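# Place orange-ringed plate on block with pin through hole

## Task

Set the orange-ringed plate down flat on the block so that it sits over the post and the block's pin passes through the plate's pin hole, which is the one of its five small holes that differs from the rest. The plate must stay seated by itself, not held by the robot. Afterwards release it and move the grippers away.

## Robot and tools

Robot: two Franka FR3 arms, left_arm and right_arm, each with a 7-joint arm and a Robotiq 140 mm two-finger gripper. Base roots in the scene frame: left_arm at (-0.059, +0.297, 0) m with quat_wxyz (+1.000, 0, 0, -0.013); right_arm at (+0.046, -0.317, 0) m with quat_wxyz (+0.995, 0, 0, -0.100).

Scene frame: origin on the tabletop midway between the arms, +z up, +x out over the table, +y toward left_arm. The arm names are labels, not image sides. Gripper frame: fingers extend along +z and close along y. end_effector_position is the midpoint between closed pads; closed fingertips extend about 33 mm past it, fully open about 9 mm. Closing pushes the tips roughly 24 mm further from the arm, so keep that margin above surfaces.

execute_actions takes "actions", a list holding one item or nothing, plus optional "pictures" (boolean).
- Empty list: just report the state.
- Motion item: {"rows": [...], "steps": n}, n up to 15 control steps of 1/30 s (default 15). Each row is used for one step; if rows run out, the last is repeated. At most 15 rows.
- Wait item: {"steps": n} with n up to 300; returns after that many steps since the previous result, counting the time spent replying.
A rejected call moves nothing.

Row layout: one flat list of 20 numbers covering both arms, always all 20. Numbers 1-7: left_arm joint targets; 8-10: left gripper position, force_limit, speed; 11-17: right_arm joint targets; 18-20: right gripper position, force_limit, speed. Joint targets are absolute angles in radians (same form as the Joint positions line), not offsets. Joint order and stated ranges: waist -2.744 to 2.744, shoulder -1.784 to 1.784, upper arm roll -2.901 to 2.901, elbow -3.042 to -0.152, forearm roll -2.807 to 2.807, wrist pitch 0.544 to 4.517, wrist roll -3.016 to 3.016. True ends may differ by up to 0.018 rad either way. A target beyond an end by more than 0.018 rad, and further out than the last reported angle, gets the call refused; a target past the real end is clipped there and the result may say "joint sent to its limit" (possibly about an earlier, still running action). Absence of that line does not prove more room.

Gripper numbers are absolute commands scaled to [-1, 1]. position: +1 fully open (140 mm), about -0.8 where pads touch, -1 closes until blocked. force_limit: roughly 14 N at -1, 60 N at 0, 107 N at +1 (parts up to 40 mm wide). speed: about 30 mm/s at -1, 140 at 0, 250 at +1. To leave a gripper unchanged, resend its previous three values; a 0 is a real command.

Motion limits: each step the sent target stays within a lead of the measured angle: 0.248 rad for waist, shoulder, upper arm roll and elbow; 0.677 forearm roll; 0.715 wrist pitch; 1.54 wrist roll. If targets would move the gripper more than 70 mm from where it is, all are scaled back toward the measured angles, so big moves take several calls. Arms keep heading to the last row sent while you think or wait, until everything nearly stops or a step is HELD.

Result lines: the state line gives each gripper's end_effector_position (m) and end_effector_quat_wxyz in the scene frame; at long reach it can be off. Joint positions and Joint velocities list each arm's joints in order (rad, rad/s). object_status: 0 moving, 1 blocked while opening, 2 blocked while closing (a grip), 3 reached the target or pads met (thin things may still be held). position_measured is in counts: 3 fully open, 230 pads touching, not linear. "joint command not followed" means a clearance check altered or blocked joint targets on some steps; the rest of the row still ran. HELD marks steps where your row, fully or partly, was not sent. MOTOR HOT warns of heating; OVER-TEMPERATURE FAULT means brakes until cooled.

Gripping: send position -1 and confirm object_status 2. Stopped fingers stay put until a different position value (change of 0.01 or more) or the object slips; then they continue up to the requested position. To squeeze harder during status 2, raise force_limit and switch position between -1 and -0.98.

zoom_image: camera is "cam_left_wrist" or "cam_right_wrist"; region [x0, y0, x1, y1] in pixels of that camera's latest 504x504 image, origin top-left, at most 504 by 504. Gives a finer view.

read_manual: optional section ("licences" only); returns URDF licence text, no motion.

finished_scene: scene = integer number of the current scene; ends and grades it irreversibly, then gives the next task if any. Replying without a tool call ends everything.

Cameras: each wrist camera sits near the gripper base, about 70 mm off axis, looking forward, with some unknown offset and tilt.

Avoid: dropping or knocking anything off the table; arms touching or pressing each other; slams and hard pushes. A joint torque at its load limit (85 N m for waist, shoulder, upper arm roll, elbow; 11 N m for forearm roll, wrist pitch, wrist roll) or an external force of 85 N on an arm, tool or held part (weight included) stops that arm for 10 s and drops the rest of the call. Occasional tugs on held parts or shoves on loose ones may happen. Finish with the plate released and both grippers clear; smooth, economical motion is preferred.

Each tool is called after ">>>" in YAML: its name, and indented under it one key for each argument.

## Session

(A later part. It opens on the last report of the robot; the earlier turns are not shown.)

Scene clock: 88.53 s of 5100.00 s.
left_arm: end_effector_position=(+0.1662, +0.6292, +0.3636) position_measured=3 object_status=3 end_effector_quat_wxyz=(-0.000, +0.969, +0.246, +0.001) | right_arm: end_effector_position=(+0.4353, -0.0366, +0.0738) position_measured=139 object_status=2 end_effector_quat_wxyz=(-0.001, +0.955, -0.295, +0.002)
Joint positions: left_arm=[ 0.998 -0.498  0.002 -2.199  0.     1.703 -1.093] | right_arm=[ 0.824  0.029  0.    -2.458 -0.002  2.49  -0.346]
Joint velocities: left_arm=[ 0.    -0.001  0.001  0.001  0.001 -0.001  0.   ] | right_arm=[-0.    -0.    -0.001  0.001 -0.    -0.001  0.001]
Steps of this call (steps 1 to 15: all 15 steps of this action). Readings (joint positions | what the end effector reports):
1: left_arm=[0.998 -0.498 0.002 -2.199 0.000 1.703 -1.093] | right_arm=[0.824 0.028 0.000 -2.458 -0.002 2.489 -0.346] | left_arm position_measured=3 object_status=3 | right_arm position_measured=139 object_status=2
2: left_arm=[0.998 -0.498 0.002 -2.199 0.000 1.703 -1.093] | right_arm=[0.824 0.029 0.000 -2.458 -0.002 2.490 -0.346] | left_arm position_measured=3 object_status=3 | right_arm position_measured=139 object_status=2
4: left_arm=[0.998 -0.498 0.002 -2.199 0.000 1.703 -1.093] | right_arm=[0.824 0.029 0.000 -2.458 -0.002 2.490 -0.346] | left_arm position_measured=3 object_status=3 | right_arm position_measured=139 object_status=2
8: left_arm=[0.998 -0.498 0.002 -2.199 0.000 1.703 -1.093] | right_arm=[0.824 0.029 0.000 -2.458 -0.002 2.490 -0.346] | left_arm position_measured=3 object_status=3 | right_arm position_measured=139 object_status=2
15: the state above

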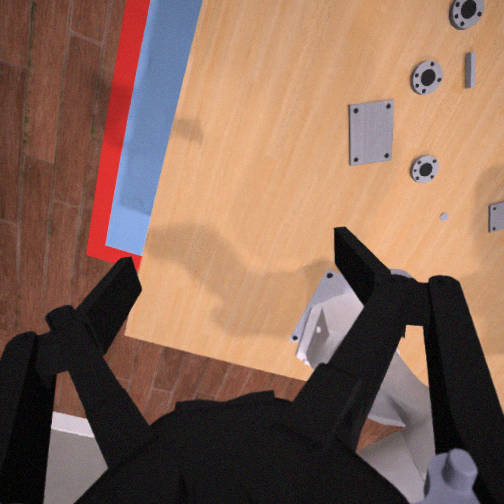

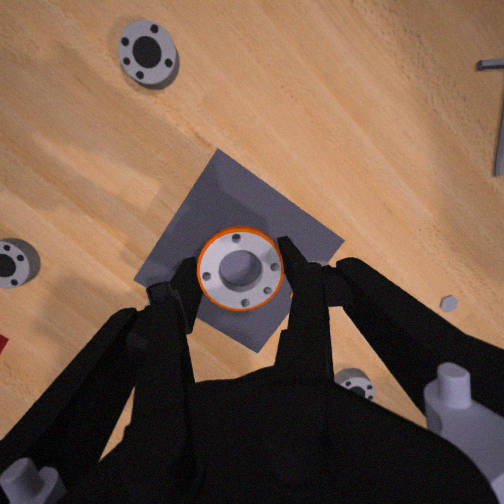

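>>> execute_actions:
  actions:
    - {"rows":[[1.0,-0.5,0,-2.2,0,1.7,-1.1,1,0,0,0.828,0.036,0,-2.463,0,2.49,-0.34,-1,0,-0.4]]}
  pictures: false

>>> execute_actions:
  actions:
    - {"rows":[[1.0,-0.5,0,-2.2,0,1.7,-1.1,1,0,0,0.830,0.038,0,-2.465,0,2.49,-0.34,-1,0,-0.4]]}

>>> zoom_image:
  camera: "cam_right_wrist"
  region: [210,240,270,300]

Scene clock: 93.03 s of 5100.00 s.
left_arm: end_effector_position=(+0.1662, +0.6292, +0.3636) position_measured=3 object_status=3 end_effector_quat_wxyz=(-0.000, +0.969, +0.246, +0.001) | right_arm: end_effector_position=(+0.4353, -0.0366, +0.0738) position_measured=139 object_status=2 end_effector_quat_wxyz=(-0.001, +0.955, -0.295, +0.002)
Joint positions: left_arm=[ 0.998 -0.498  0.002 -2.199  0.     1.703 -1.093] | right_arm=[ 0.824  0.029 -0.    -2.458 -0.002  2.49  -0.346]
Joint velocities: left_arm=[-0.     0.001  0.    -0.001  0.002 -0.001  0.001] | right_arm=[ 0.    -0.    -0.001  0.001 -0.    -0.     0.   ]
Steps of this call (steps 1 to 15: the robot went on to your last target; steps 16 to 90: nothing new was sent; then 1.00 s passed at rest; steps 91 to 105: all 15 steps of this action). Readings (joint positions | what the end effector reports):
91: left_arm=[0.998 -0.498 0.002 -2.199 0.000 1.703 -1.093] | right_arm=[0.824 0.029 0.000 -2.458 -0.002 2.490 -0.346] | left_arm position_measured=3 object_status=3 | right_arm position_measured=139 object_status=2
92: left_arm=[0.998 -0.498 0.002 -2.199 0.000 1.703 -1.093] | right_arm=[0.824 0.029 -0.000 -2.458 -0.002 2.490 -0.346] | left_arm position_measured=3 object_status=3 | right_arm position_measured=139 object_status=2
94: left_arm=[0.998 -0.498 0.002 -2.199 0.000 1.703 -1.093] | right_arm=[0.824 0.029 -0.000 -2.458 -0.002 2.490 -0.346] | left_arm position_measured=3 object_status=3 | right_arm position_measured=139 object_status=2
98: left_arm=[0.998 -0.498 0.002 -2.199 0.000 1.703 -1.093] | right_arm=[0.824 0.029 -0.000 -2.458 -0.002 2.490 -0.346] | left_arm position_measured=3 object_status=3 | right_arm position_measured=139 object_status=2
105: the state above

Scene clock: 93.53 s of 5100.00 s.
left_arm: end_effector_position=(+0.1662, +0.6292, +0.3636) position_measured=3 object_status=3 end_effector_quat_wxyz=(-0.000, +0.969, +0.246, +0.001) | right_arm: end_effector_position=(+0.4353, -0.0366, +0.0738) position_measured=139 object_status=2 end_effector_quat_wxyz=(-0.001, +0.955, -0.295, +0.002)
Joint positions: left_arm=[ 0.998 -0.498  0.002 -2.199  0.     1.703 -1.093] | right_arm=[ 0.825  0.029 -0.001 -2.458 -0.002  2.49  -0.346]
Joint velocities: left_arm=[ 0.     0.001 -0.    -0.002  0.001  0.001  0.001] | right_arm=[ 0.    -0.    -0.001 -0.002  0.     0.     0.   ]
Steps of this call (steps 1 to 15: all 15 steps of this action). Readings (joint positions | what the end effector reports):
1: left_arm=[0.998 -0.498 0.002 -2.199 0.000 1.703 -1.093] | right_arm=[0.825 0.029 -0.000 -2.458 -0.002 2.490 -0.346] | left_arm position_measured=3 object_status=3 | right_arm position_measured=139 object_status=2
2: left_arm=[0.998 -0.498 0.002 -2.199 0.000 1.703 -1.093] | right_arm=[0.825 0.029 -0.001 -2.458 -0.002 2.490 -0.346] | left_arm position_measured=3 object_status=3 | right_arm position_measured=139 object_status=2
4: left_arm=[0.998 -0.498 0.002 -2.199 0.000 1.703 -1.093] | right_arm=[0.825 0.029 -0.001 -2.458 -0.002 2.490 -0.346] | left_arm position_measured=3 object_status=3 | right_arm position_measured=139 object_status=2
8: left_arm=[0.998 -0.498 0.002 -2.199 0.000 1.703 -1.093] | right_arm=[0.825 0.029 -0.001 -2.458 -0.002 2.490 -0.346] | left_arm position_measured=3 object_status=3 | right_arm position_measured=139 object_status=2
15: the state above

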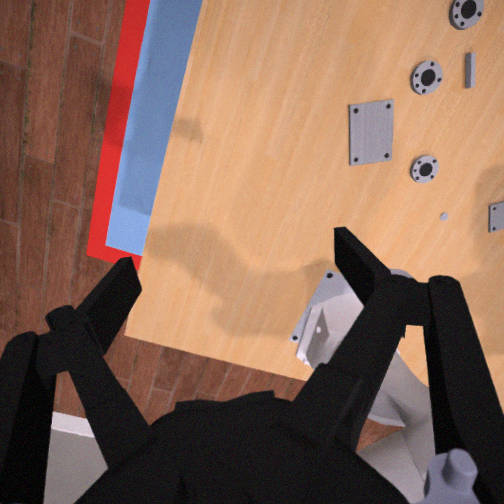

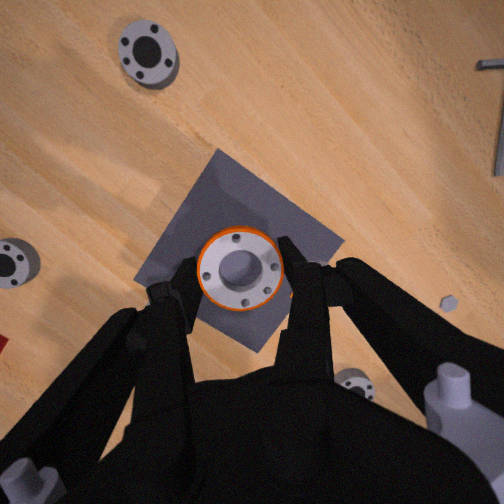

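Region (210, 240, 270, 300) of cam_right_wrist's 504x504 image, scaled by 8.400, with more detail than that image has.

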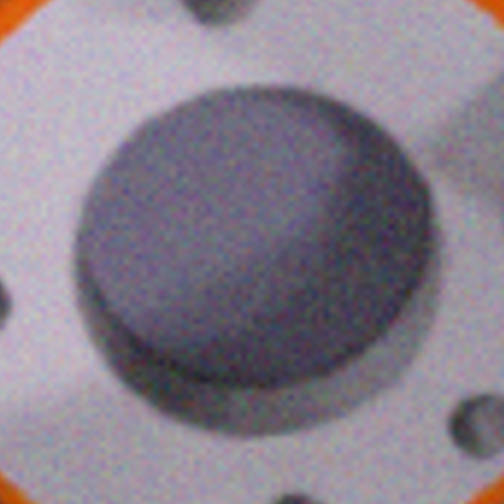

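>>> execute_actions:
  actions:
    - {"rows":[[1.0,-0.5,0,-2.2,0,1.7,-1.1,1,0,0,0.8265,0.029,0,-2.460,0,2.486,-0.34,-1,0,-0.4]]}
  pictures: false

>>> execute_actions:
  actions:
    - {"rows":[[1.0,-0.5,0,-2.2,0,1.7,-1.1,1,0,0,0.8265,0.034,0,-2.463,0,2.489,-0.34,-1,0,-0.4]]}

>>> zoom_image:
  camera: "cam_right_wrist"
  region: [210,240,270,300]

Scene clock: 97.70 s of 5100.00 s.
left_arm: end_effector_position=(+0.1662, +0.6292, +0.3636) position_measured=3 object_status=3 end_effector_quat_wxyz=(-0.000, +0.969, +0.246, +0.001) | right_arm: end_effector_position=(+0.4353, -0.0366, +0.0741) position_measured=139 object_status=2 end_effector_quat_wxyz=(-0.001, +0.955, -0.295, +0.002)
Joint positions: left_arm=[ 0.998 -0.498  0.002 -2.199  0.     1.703 -1.093] | right_arm=[ 0.825  0.029 -0.001 -2.458 -0.002  2.49  -0.346]
Joint velocities: left_arm=[-0.     0.001  0.001 -0.    -0.    -0.    -0.001] | right_arm=[ 0.001  0.001 -0.     0.     0.001  0.    -0.002]
Steps of this call (steps 1 to 15: the robot went on to your last target; steps 16 to 90: nothing new was sent; then 0.67 s passed at rest; steps 91 to 105: all 15 steps of this action). Readings (joint positions | what the end effector reports):
91: left_arm=[0.998 -0.498 0.002 -2.199 0.000 1.703 -1.093] | right_arm=[0.825 0.029 -0.001 -2.458 -0.002 2.490 -0.346] | left_arm position_measured=3 object_status=3 | right_arm position_measured=139 object_status=2
92: left_arm=[0.998 -0.498 0.002 -2.199 0.000 1.703 -1.093] | right_arm=[0.825 0.029 -0.001 -2.458 -0.002 2.490 -0.346] | left_arm position_measured=3 object_status=3 | right_arm position_measured=139 object_status=2
94: left_arm=[0.998 -0.498 0.002 -2.199 0.000 1.703 -1.093] | right_arm=[0.825 0.029 -0.001 -2.458 -0.002 2.490 -0.346] | left_arm position_measured=3 object_status=3 | right_arm position_measured=139 object_status=2
98: left_arm=[0.998 -0.498 0.002 -2.199 0.000 1.703 -1.093] | right_arm=[0.825 0.029 -0.001 -2.458 -0.002 2.490 -0.346] | left_arm position_measured=3 object_status=3 | right_arm position_measured=139 object_status=2
105: the state above

Scene clock: 98.20 s of 5100.00 s.
left_arm: end_effector_position=(+0.1662, +0.6292, +0.3636) position_measured=3 object_status=3 end_effector_quat_wxyz=(-0.000, +0.969, +0.246, +0.001) | right_arm: end_effector_position=(+0.4352, -0.0366, +0.0740) position_measured=139 object_status=2 end_effector_quat_wxyz=(-0.001, +0.955, -0.295, +0.002)
Joint positions: left_arm=[ 0.998 -0.498  0.002 -2.199  0.     1.703 -1.093] | right_arm=[ 0.825  0.029 -0.001 -2.458 -0.002  2.49  -0.346]
Joint velocities: left_arm=[-0.001 -0.001 -0.001 -0.     0.001 -0.001 -0.001] | right_arm=[ 0.     0.001  0.001 -0.    -0.001  0.    -0.001]
Steps of this call (steps 1 to 15: all 15 steps of this action). Readings (joint positions | what the end effector reports):
1: left_arm=[0.998 -0.498 0.002 -2.199 0.000 1.703 -1.093] | right_arm=[0.825 0.029 -0.001 -2.458 -0.002 2.490 -0.346] | left_arm position_measured=3 object_status=3 | right_arm position_measured=139 object_status=2
2: left_arm=[0.998 -0.498 0.002 -2.199 0.000 1.703 -1.093] | right_arm=[0.825 0.029 -0.001 -2.458 -0.002 2.490 -0.346] | left_arm position_measured=3 object_status=3 | right_arm position_measured=139 object_status=2
4: left_arm=[0.998 -0.498 0.002 -2.199 0.000 1.703 -1.093] | right_arm=[0.825 0.029 -0.001 -2.458 -0.002 2.490 -0.346] | left_arm position_measured=3 object_status=3 | right_arm position_measured=139 object_status=2
8: left_arm=[0.998 -0.498 0.002 -2.199 0.000 1.703 -1.093] | right_arm=[0.825 0.029 -0.001 -2.458 -0.002 2.490 -0.346] | left_arm position_measured=3 object_status=3 | right_arm position_measured=139 object_status=2
15: the state above

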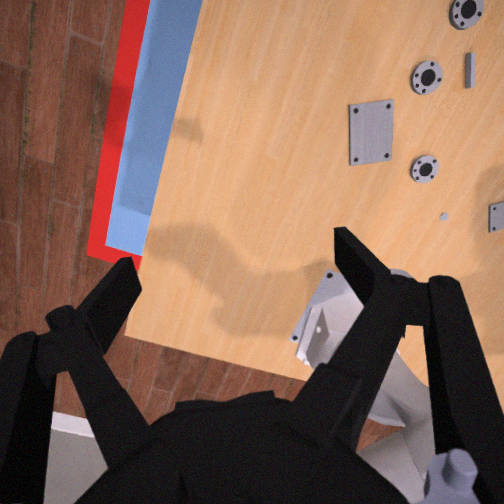

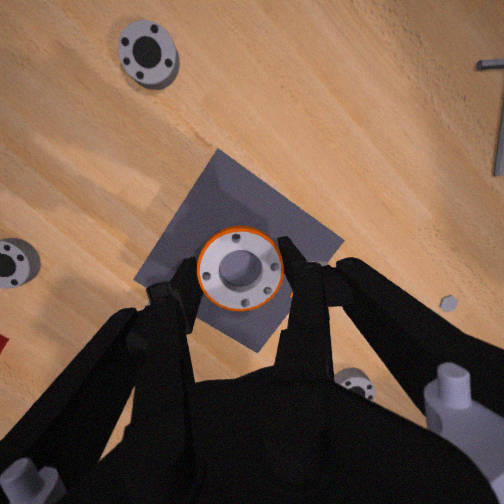

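Region (210, 240, 270, 300) of cam_right_wrist's 504x504 image, scaled by 8.400, with more detail than that image has.

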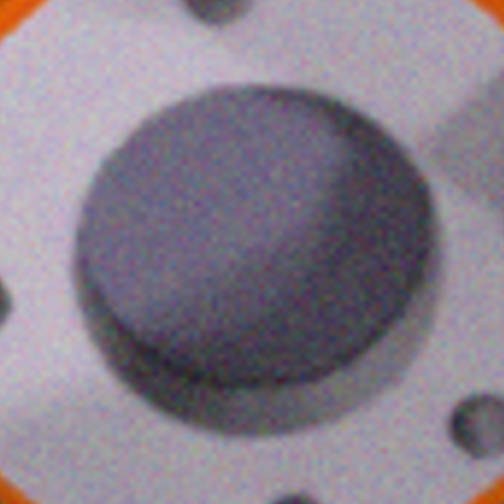

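>>> execute_actions:
  actions:
    - {"rows":[[1.0,-0.5,0,-2.2,0,1.7,-1.1,1,0,0,0.825,0.037,0,-2.463,0,2.492,-0.15,-1,0,-0.4]]}
  pictures: false

>>> execute_actions:
  actions:
    - {"rows":[[1.0,-0.5,0,-2.2,0,1.7,-1.1,1,0,0,0.825,0.037,0,-2.463,0,2.492,-0.37,-1,0,-0.4]]}

>>> zoom_image:
  camera: "cam_right_wrist"
  region: [190,220,290,320]

Scene clock: 102.90 s of 5100.00 s.
left_arm: end_effector_position=(+0.1662, +0.6292, +0.3636) position_measured=3 object_status=3 end_effector_quat_wxyz=(-0.000, +0.969, +0.246, +0.001) | right_arm: end_effector_position=(+0.4359, -0.0374, +0.0719) position_measured=139 object_status=2 end_effector_quat_wxyz=(-0.001, +0.930, -0.368, +0.001)
Joint positions: left_arm=[ 0.998 -0.498  0.002 -2.199  0.     1.703 -1.093] | right_arm=[ 0.824  0.034 -0.002 -2.458 -0.002  2.495 -0.195]
Joint velocities: left_arm=[-0.001  0.002  0.001 -0.     0.001  0.     0.001] | right_arm=[-0.     0.001 -0.001 -0.001  0.001  0.004  0.124]
Steps of this call (steps 1 to 15: the robot went on to your last target; steps 16 to 90: nothing new was sent; then 1.20 s passed at rest; steps 91 to 105: all 15 steps of this action). Readings (joint positions | what the end effector reports):
91: left_arm=[0.998 -0.498 0.002 -2.199 0.000 1.703 -1.093] | right_arm=[0.825 0.029 -0.001 -2.458 -0.002 2.491 -0.329] | left_arm position_measured=3 object_status=3 | right_arm position_measured=139 object_status=2
92: left_arm=[0.998 -0.498 0.002 -2.199 0.000 1.703 -1.093] | right_arm=[0.825 0.029 -0.001 -2.458 -0.002 2.491 -0.311] | left_arm position_measured=3 object_status=3 | right_arm position_measured=139 object_status=2
94: left_arm=[0.998 -0.498 0.002 -2.199 0.000 1.703 -1.093] | right_arm=[0.824 0.030 -0.001 -2.458 -0.002 2.492 -0.281] | left_arm position_measured=3 object_status=3 | right_arm position_measured=139 object_status=2
98: left_arm=[0.998 -0.498 0.002 -2.199 0.000 1.703 -1.093] | right_arm=[0.824 0.032 -0.002 -2.458 -0.002 2.493 -0.237] | left_arm position_measured=3 object_status=3 | right_arm position_measured=139 object_status=2
105: the state above

Scene clock: 103.40 s of 5100.00 s.
left_arm: end_effector_position=(+0.1662, +0.6292, +0.3636) position_measured=3 object_status=3 end_effector_quat_wxyz=(-0.000, +0.969, +0.246, +0.001) | right_arm: end_effector_position=(+0.4361, -0.0375, +0.0716) position_measured=139 object_status=2 end_effector_quat_wxyz=(-0.001, +0.953, -0.304, +0.002)
Joint positions: left_arm=[ 0.998 -0.498  0.002 -2.199  0.     1.703 -1.093] | right_arm=[ 0.823  0.034 -0.002 -2.459 -0.002  2.497 -0.329]
Joint velocities: left_arm=[-0.    -0.001  0.001  0.002  0.001  0.001 -0.002] | right_arm=[ 0.     0.002 -0.     0.001 -0.001  0.    -0.109]
Steps of this call (steps 1 to 15: all 15 steps of this action). Readings (joint positions | what the end effector reports):
1: left_arm=[0.998 -0.498 0.002 -2.199 0.000 1.703 -1.093] | right_arm=[0.824 0.034 -0.002 -2.459 -0.002 2.495 -0.209] | left_arm position_measured=3 object_status=3 | right_arm position_measured=139 object_status=2
2: left_arm=[0.998 -0.498 0.002 -2.199 0.000 1.703 -1.093] | right_arm=[0.823 0.034 -0.002 -2.459 -0.002 2.495 -0.225] | left_arm position_measured=3 object_status=3 | right_arm position_measured=139 object_status=2
4: left_arm=[0.998 -0.498 0.002 -2.199 0.000 1.703 -1.093] | right_arm=[0.823 0.034 -0.002 -2.459 -0.002 2.496 -0.252] | left_arm position_measured=3 object_status=3 | right_arm position_measured=139 object_status=2
8: left_arm=[0.998 -0.498 0.002 -2.199 0.000 1.703 -1.093] | right_arm=[0.823 0.034 -0.002 -2.459 -0.002 2.496 -0.291] | left_arm position_measured=3 object_status=3 | right_arm position_measured=139 object_status=2
15: the state above

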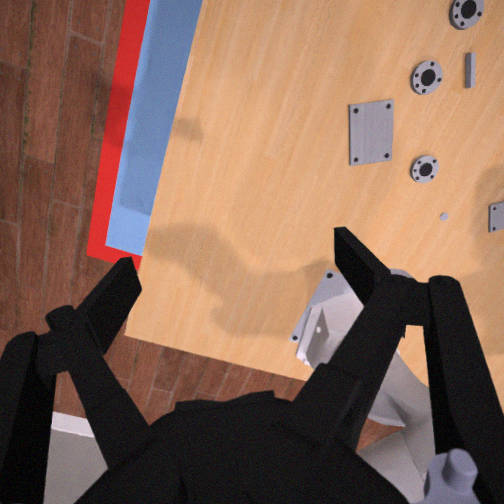

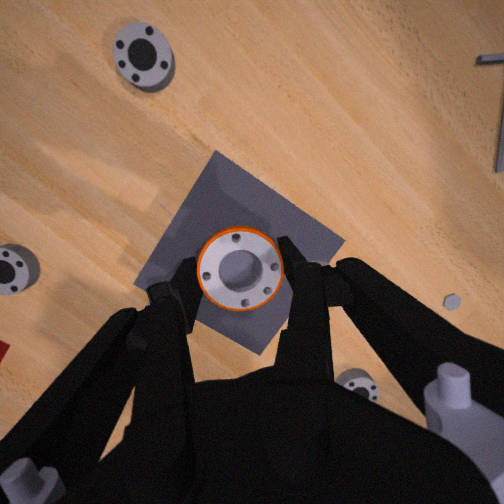

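Region (190, 220, 290, 320) of cam_right_wrist's 504x504 image, scaled by 5.040, with more detail than that image has.

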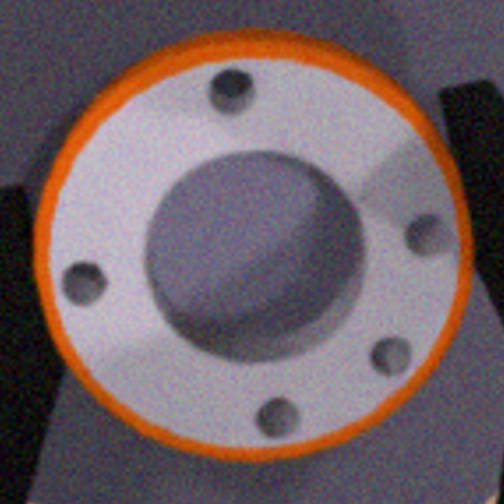

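The plate is now over the post, so I'm continuing down.

>>> execute_actions:
  actions:
    - {"rows":[[1.0,-0.5,0,-2.2,0,1.7,-1.1,1,0,0,0.8225,0.052,0,-2.464,0,2.516,-0.34,-1,0,-0.4]]}
  pictures: false

>>> execute_actions:
  actions:
    - {"rows":[[1.0,-0.5,0,-2.2,0,1.7,-1.1,1,0,0,0.8225,0.066,0,-2.468,0,2.534,-0.34,-1,0,-0.4]]}

>>> zoom_image:
  camera: "cam_right_wrist"
  region: [230,250,300,320]

Scene clock: 107.40 s of 5100.00 s.
left_arm: end_effector_position=(+0.1662, +0.6292, +0.3636) position_measured=3 object_status=3 end_effector_quat_wxyz=(-0.000, +0.969, +0.246, +0.001) | right_arm: end_effector_position=(+0.4364, -0.0374, +0.0647) position_measured=139 object_status=2 end_effector_quat_wxyz=(-0.001, +0.956, -0.294, +0.002)
Joint positions: left_arm=[ 0.998 -0.498  0.002 -2.199  0.     1.703 -1.093] | right_arm=[ 0.823  0.05  -0.002 -2.461 -0.002  2.515 -0.35 ]
Joint velocities: left_arm=[-0.001  0.002  0.    -0.001  0.     0.001 -0.   ] | right_arm=[ 0.    -0.     0.001 -0.001 -0.     0.002  0.008]
Steps of this call (steps 1 to 30: the robot went on to your last target; steps 31 to 90: nothing new was sent; then 0.50 s passed at rest; steps 91 to 105: all 15 steps of this action). Readings (joint positions | what the end effector reports):
91: left_arm=[0.998 -0.498 0.002 -2.199 0.000 1.703 -1.093] | right_arm=[0.823 0.036 -0.002 -2.459 -0.002 2.500 -0.361] | left_arm position_measured=3 object_status=3 | right_arm position_measured=139 object_status=2
92: left_arm=[0.998 -0.498 0.002 -2.199 0.000 1.703 -1.093] | right_arm=[0.823 0.041 -0.002 -2.459 -0.002 2.503 -0.359] | left_arm position_measured=3 object_status=3 | right_arm position_measured=139 object_status=2
94: left_arm=[0.998 -0.498 0.002 -2.199 0.000 1.703 -1.093] | right_arm=[0.823 0.046 -0.002 -2.460 -0.002 2.509 -0.357] | left_arm position_measured=3 object_status=3 | right_arm position_measured=139 object_status=2
98: left_arm=[0.998 -0.498 0.002 -2.199 0.000 1.703 -1.093] | right_arm=[0.823 0.049 -0.002 -2.461 -0.002 2.514 -0.353] | left_arm position_measured=3 object_status=3 | right_arm position_measured=139 object_status=2
105: the state above

Scene clock: 107.90 s of 5100.00 s.
left_arm: end_effector_position=(+0.1662, +0.6292, +0.3636) position_measured=3 object_status=3 end_effector_quat_wxyz=(-0.000, +0.969, +0.246, +0.001) | right_arm: end_effector_position=(+0.4368, -0.0374, +0.0636) position_measured=139 object_status=2 end_effector_quat_wxyz=(-0.001, +0.956, -0.295, +0.002)
Joint positions: left_arm=[ 0.998 -0.498  0.002 -2.199  0.     1.703 -1.093] | right_arm=[ 0.823  0.053 -0.002 -2.462 -0.002  2.519 -0.349]
Joint velocities: left_arm=[-0.001  0.002  0.     0.    -0.     0.001  0.001] | right_arm=[-0.     0.     0.002  0.001 -0.001  0.001 -0.   ]
Steps of this call (steps 1 to 15: all 15 steps of this action). Readings (joint positions | what the end effector reports):
1: left_arm=[0.998 -0.498 0.002 -2.199 0.000 1.703 -1.093] | right_arm=[0.823 0.052 -0.002 -2.462 -0.002 2.518 -0.350] | left_arm position_measured=3 object_status=3 | right_arm position_measured=139 object_status=2
2: left_arm=[0.998 -0.498 0.002 -2.199 0.000 1.703 -1.093] | right_arm=[0.823 0.053 -0.002 -2.462 -0.002 2.519 -0.350] | left_arm position_measured=3 object_status=3 | right_arm position_measured=139 object_status=2
4: left_arm=[0.998 -0.498 0.002 -2.199 0.000 1.703 -1.093] | right_arm=[0.823 0.053 -0.002 -2.462 -0.002 2.519 -0.350] | left_arm position_measured=3 object_status=3 | right_arm position_measured=139 object_status=2
8: left_arm=[0.998 -0.498 0.002 -2.199 0.000 1.703 -1.093] | right_arm=[0.823 0.053 -0.002 -2.462 -0.002 2.519 -0.349] | left_arm position_measured=3 object_status=3 | right_arm position_measured=139 object_status=2
15: the state above

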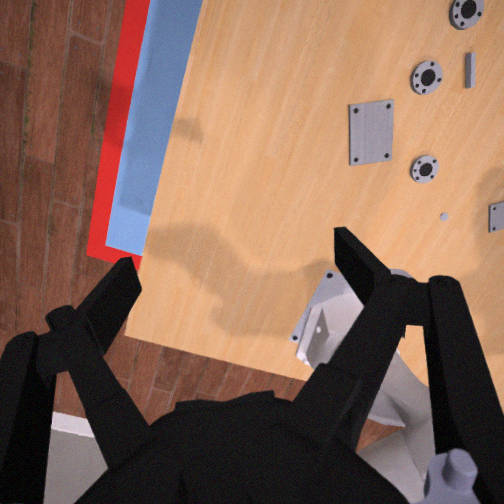

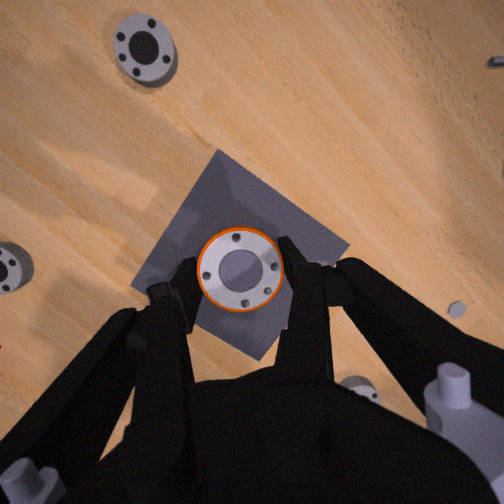

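Region (230, 250, 300, 320) of cam_right_wrist's 504x504 image, scaled by 7.200, with more detail than that image has.

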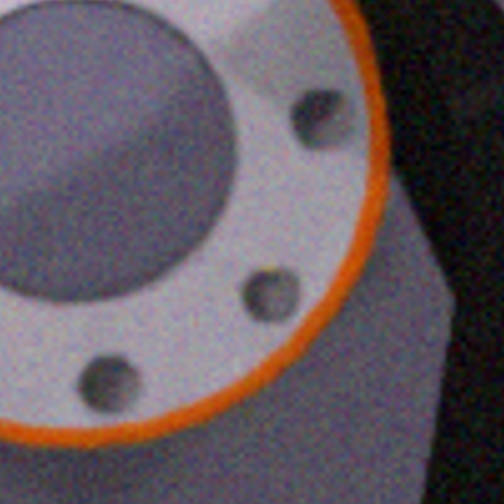

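>>> execute_actions:
  actions:
    - {"rows":[[1.0,-0.5,0,-2.2,0,1.7,-1.1,1,0,0,0.8225,0.058,0,-2.464,0,2.523,-0.47,-1,0,-0.4]]}

>>> zoom_image:
  camera: "cam_right_wrist"
  region: [230,250,300,320]

Scene clock: 111.00 s of 5100.00 s.
left_arm: end_effector_position=(+0.1662, +0.6292, +0.3636) position_measured=3 object_status=3 end_effector_quat_wxyz=(-0.000, +0.969, +0.246, +0.001) | right_arm: end_effector_position=(+0.4366, -0.0371, +0.0627) position_measured=139 object_status=2 end_effector_quat_wxyz=(-0.001, +0.967, -0.255, +0.002)
Joint positions: left_arm=[ 0.998 -0.498  0.002 -2.199  0.     1.703 -1.093] | right_arm=[ 0.822  0.055 -0.001 -2.462 -0.002  2.522 -0.433]
Joint velocities: left_arm=[-0.    -0.     0.001  0.001 -0.001 -0.     0.001] | right_arm=[-0.001  0.     0.     0.     0.     0.001 -0.058]
Steps of this call (steps 1 to 15: the robot went on to your last target; steps 16 to 78: nothing new was sent; steps 79 to 93: all 15 steps of this action). Readings (joint positions | what the end effector reports):
79: left_arm=[0.998 -0.498 0.002 -2.199 0.000 1.703 -1.093] | right_arm=[0.823 0.052 -0.001 -2.462 -0.002 2.519 -0.359] | left_arm position_measured=3 object_status=3 | right_arm position_measured=139 object_status=2
80: left_arm=[0.998 -0.498 0.002 -2.199 0.000 1.703 -1.093] | right_arm=[0.823 0.052 -0.001 -2.462 -0.002 2.519 -0.370] | left_arm position_measured=3 object_status=3 | right_arm position_measured=139 object_status=2
82: left_arm=[0.998 -0.498 0.002 -2.199 0.000 1.703 -1.093] | right_arm=[0.823 0.052 -0.001 -2.462 -0.002 2.519 -0.387] | left_arm position_measured=3 object_status=3 | right_arm position_measured=139 object_status=2
86: left_arm=[0.998 -0.498 0.002 -2.199 0.000 1.703 -1.093] | right_arm=[0.823 0.055 -0.001 -2.462 -0.002 2.521 -0.414] | left_arm position_measured=3 object_status=3 | right_arm position_measured=139 object_status=2
93: the state above

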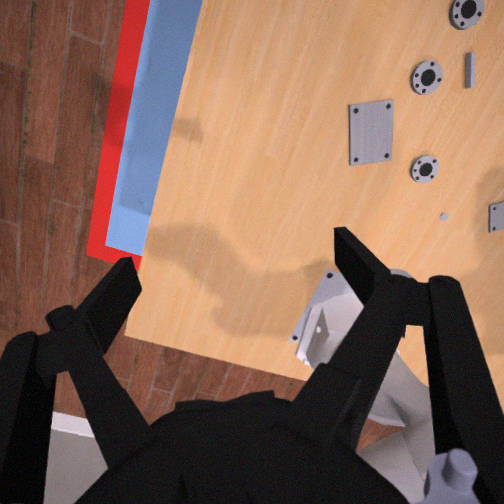

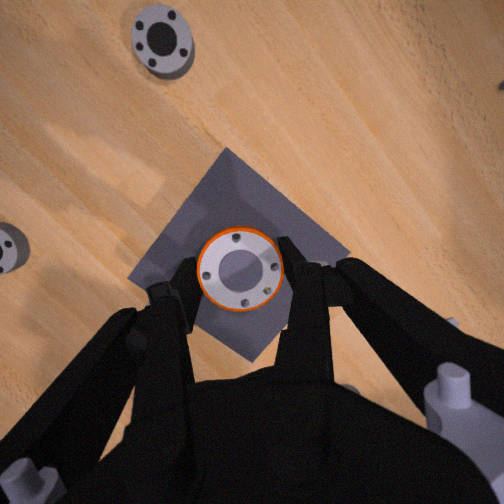

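Region (230, 250, 300, 320) of cam_right_wrist's 504x504 image, scaled by 7.200, with more detail than that image has.

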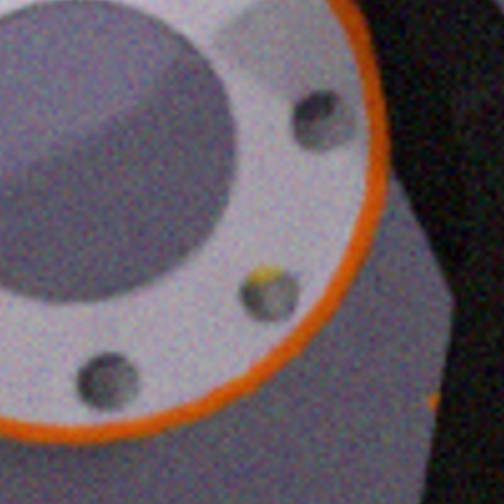

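>>> execute_actions:
  actions:
    - {"rows":[[1.0,-0.5,0,-2.2,0,1.7,-1.1,1,0,0,0.8225,0.078,0,-2.469,0,2.547,-0.425,-1,0,-0.4]]}

>>> zoom_image:
  camera: "cam_right_wrist"
  region: [190,220,290,320]

Scene clock: 114.30 s of 5100.00 s.
left_arm: end_effector_position=(+0.1662, +0.6292, +0.3636) position_measured=3 object_status=3 end_effector_quat_wxyz=(-0.000, +0.969, +0.246, +0.001) | right_arm: end_effector_position=(+0.4368, -0.0371, +0.0584) position_measured=139 object_status=2 end_effector_quat_wxyz=(-0.002, +0.967, -0.254, +0.002)
Joint positions: left_arm=[ 0.998 -0.498  0.002 -2.199  0.     1.703 -1.093] | right_arm=[ 0.822  0.065 -0.001 -2.463 -0.001  2.533 -0.435]
Joint velocities: left_arm=[ 0.    -0.001  0.001  0.    -0.001 -0.001  0.   ] | right_arm=[-0.    -0.     0.    -0.    -0.001  0.001  0.003]
Steps of this call (steps 1 to 30: the robot went on to your last target; steps 31 to 84: nothing new was sent; steps 85 to 99: all 15 steps of this action). Readings (joint positions | what the end effector reports):
85: left_arm=[0.998 -0.498 0.002 -2.199 0.000 1.703 -1.093] | right_arm=[0.822 0.057 -0.001 -2.462 -0.001 2.524 -0.443] | left_arm position_measured=3 object_status=3 | right_arm position_measured=139 object_status=2
86: left_arm=[0.998 -0.498 0.002 -2.199 0.000 1.703 -1.093] | right_arm=[0.822 0.059 -0.001 -2.462 -0.001 2.526 -0.441] | left_arm position_measured=3 object_status=3 | right_arm position_measured=139 object_status=2
88: left_arm=[0.998 -0.498 0.002 -2.199 0.000 1.703 -1.093] | right_arm=[0.822 0.066 -0.001 -2.463 -0.001 2.533 -0.439] | left_arm position_measured=3 object_status=3 | right_arm position_measured=139 object_status=2
92: left_arm=[0.998 -0.498 0.002 -2.199 0.000 1.703 -1.093] | right_arm=[0.822 0.065 -0.001 -2.463 -0.001 2.533 -0.437] | left_arm position_measured=3 object_status=3 | right_arm position_measured=139 object_status=2
99: the state above

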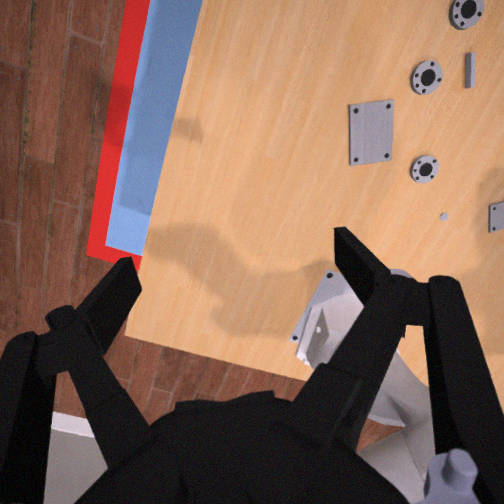

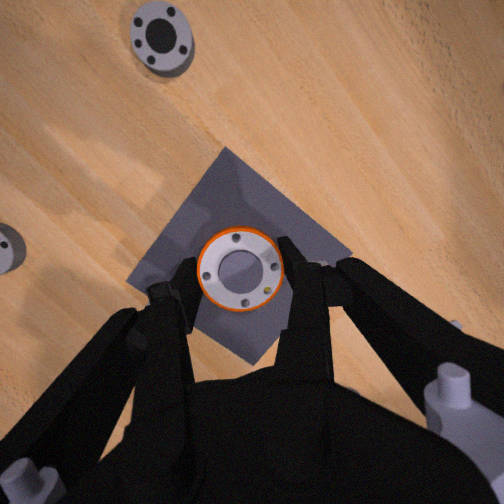

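Region (190, 220, 290, 320) of cam_right_wrist's 504x504 image, scaled by 5.040, with more detail than that image has.

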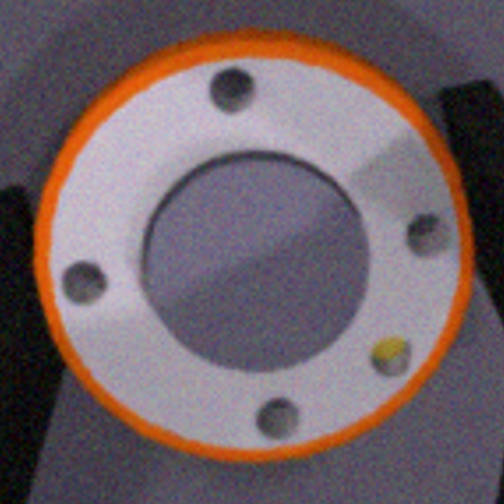

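The hand is at z = 0.0584, the same 24.5 mm rise over the grasp height as in scene 1, so the plate is seated.

>>> execute_actions:
  actions:
    - {"rows":[[1.0,-0.5,0,-2.2,0,1.7,-1.1,1,0,0,0.8225,0.068,0,-2.465,0,2.535,-0.435,0.3,0,0]]}
  pictures: false

>>> execute_actions:
  actions:
    - {"rows":[[1.0,-0.5,0,-2.2,0,1.7,-1.1,1,0,0,0.8225,-0.17,0,-2.36,0,2.19,-0.435,0.3,0,0]]}
  pictures: false

>>> execute_actions:
  actions:
    - {"steps":15}

Scene clock: 117.93 s of 5100.00 s.
left_arm: end_effector_position=(+0.1662, +0.6292, +0.3636) position_measured=3 object_status=3 end_effector_quat_wxyz=(-0.000, +0.969, +0.246, +0.001) | right_arm: end_effector_position=(+0.4362, -0.0376, +0.0574) position_measured=91 object_status=3 end_effector_quat_wxyz=(-0.001, +0.967, -0.254, +0.001)
Joint positions: left_arm=[ 0.998 -0.498  0.002 -2.199  0.     1.703 -1.093] | right_arm=[ 0.822  0.067 -0.001 -2.464 -0.001  2.533 -0.435]
Joint velocities: left_arm=[-0.002  0.001 -0.001  0.001 -0.001  0.001  0.   ] | right_arm=[ 0.    -0.    -0.    -0.    -0.001  0.001 -0.   ]
Steps of this call (steps 1 to 15: the robot went on to your last target; steps 16 to 90: nothing new was sent; then 0.13 s passed at rest; steps 91 to 105: all 15 steps of this action). Readings (joint positions | what the end effector reports):
91: left_arm=[0.998 -0.498 0.002 -2.199 0.000 1.703 -1.093] | right_arm=[0.822 0.065 -0.001 -2.463 -0.001 2.532 -0.435] | left_arm position_measured=3 object_status=3 | right_arm position_measured=139 object_status=0
92: left_arm=[0.998 -0.498 0.002 -2.199 0.000 1.703 -1.093] | right_arm=[0.822 0.065 -0.001 -2.463 -0.001 2.532 -0.435] | left_arm position_measured=3 object_status=3 | right_arm position_measured=139 object_status=0
94: left_arm=[0.998 -0.498 0.002 -2.199 0.000 1.703 -1.093] | right_arm=[0.822 0.066 -0.001 -2.463 -0.001 2.533 -0.435] | left_arm position_measured=3 object_status=3 | right_arm position_measured=118 object_status=0
98: left_arm=[0.998 -0.498 0.002 -2.199 0.000 1.703 -1.093] | right_arm=[0.822 0.067 -0.001 -2.464 -0.001 2.533 -0.435] | left_arm position_measured=3 object_status=3 | right_arm position_measured=92 object_status=0
105: the state above

Scene clock: 118.43 s of 5100.00 s.
left_arm: end_effector_position=(+0.1662, +0.6292, +0.3636) position_measured=3 object_status=3 end_effector_quat_wxyz=(-0.000, +0.969, +0.246, +0.001) | right_arm: end_effector_position=(+0.4409, -0.0343, +0.1881) position_measured=91 object_status=3 end_effector_quat_wxyz=(-0.011, +0.967, -0.254, +0.010)
Joint positions: left_arm=[ 0.998 -0.498  0.002 -2.199  0.     1.703 -1.093] | right_arm=[ 0.822 -0.172 -0.001 -2.359 -0.001  2.217 -0.435]
Joint velocities: left_arm=[-0.001  0.001 -0.001 -0.001 -0.001  0.     0.001] | right_arm=[-0.     0.018 -0.002 -0.017  0.001 -0.156  0.001]
Steps of this call (steps 1 to 15: all 15 steps of this action). Readings (joint positions | what the end effector reports):
1: left_arm=[0.998 -0.498 0.002 -2.199 0.000 1.703 -1.093] | right_arm=[0.822 0.052 -0.001 -2.459 -0.001 2.499 -0.435] | left_arm position_measured=3 object_status=3 | right_arm position_measured=91 object_status=3
2: left_arm=[0.998 -0.498 0.002 -2.199 0.000 1.703 -1.093] | right_arm=[0.822 0.019 -0.001 -2.449 -0.001 2.464 -0.435] | left_arm position_measured=3 object_status=3 | right_arm position_measured=91 object_status=3
4: left_arm=[0.998 -0.498 0.002 -2.199 0.000 1.703 -1.093] | right_arm=[0.822 -0.057 -0.001 -2.414 -0.001 2.396 -0.435] | left_arm position_measured=3 object_status=3 | right_arm position_measured=91 object_status=3
8: left_arm=[0.998 -0.498 0.002 -2.199 0.000 1.703 -1.093] | right_arm=[0.822 -0.165 -0.001 -2.358 -0.001 2.290 -0.435] | left_arm position_measured=3 object_status=3 | right_arm position_measured=91 object_status=3
15: the state above

Scene clock: 118.93 s of 5100.00 s.
left_arm: end_effector_position=(+0.1662, +0.6292, +0.3636) position_measured=3 object_status=3 end_effector_quat_wxyz=(-0.000, +0.969, +0.246, +0.001) | right_arm: end_effector_position=(+0.4345, -0.0389, +0.1853) position_measured=91 object_status=3 end_effector_quat_wxyz=(-0.002, +0.967, -0.254, +0.002)
Joint positions: left_arm=[ 0.998 -0.498  0.002 -2.199  0.     1.703 -1.093] | right_arm=[ 0.822 -0.171 -0.001 -2.359 -0.001  2.193 -0.435]
Joint velocities: left_arm=[-0.    -0.    -0.     0.001  0.001 -0.     0.   ] | right_arm=[-0.    -0.    -0.001  0.001 -0.    -0.009 -0.   ]
Steps of this call (steps 1 to 15: the robot went on to your last target). Readings (joint positions | what the end effector reports):
1: left_arm=[0.998 -0.498 0.002 -2.199 0.000 1.703 -1.093] | right_arm=[0.822 -0.171 -0.001 -2.359 -0.001 2.212 -0.435] | left_arm position_measured=3 object_status=3 | right_arm position_measured=91 object_status=3
2: left_arm=[0.998 -0.498 0.002 -2.199 0.000 1.703 -1.093] | right_arm=[0.822 -0.171 -0.001 -2.359 -0.001 2.209 -0.435] | left_arm position_measured=3 object_status=3 | right_arm position_measured=91 object_status=3
4: left_arm=[0.998 -0.498 0.002 -2.199 0.000 1.703 -1.093] | right_arm=[0.822 -0.171 -0.001 -2.359 -0.001 2.203 -0.435] | left_arm position_measured=3 object_status=3 | right_arm position_measured=91 object_status=3
8: left_arm=[0.998 -0.498 0.002 -2.199 0.000 1.703 -1.093] | right_arm=[0.822 -0.171 -0.001 -2.359 -0.001 2.197 -0.435] | left_arm position_measured=3 object_status=3 | right_arm position_measured=91 object_status=3
15: the state above

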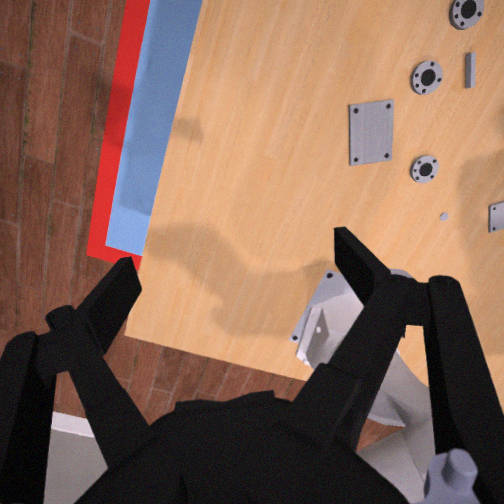

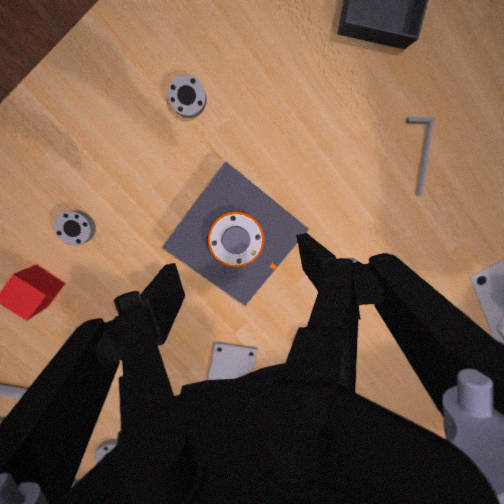

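>>> finished_scene:
  scene: 2

The scene is finished: the task was done.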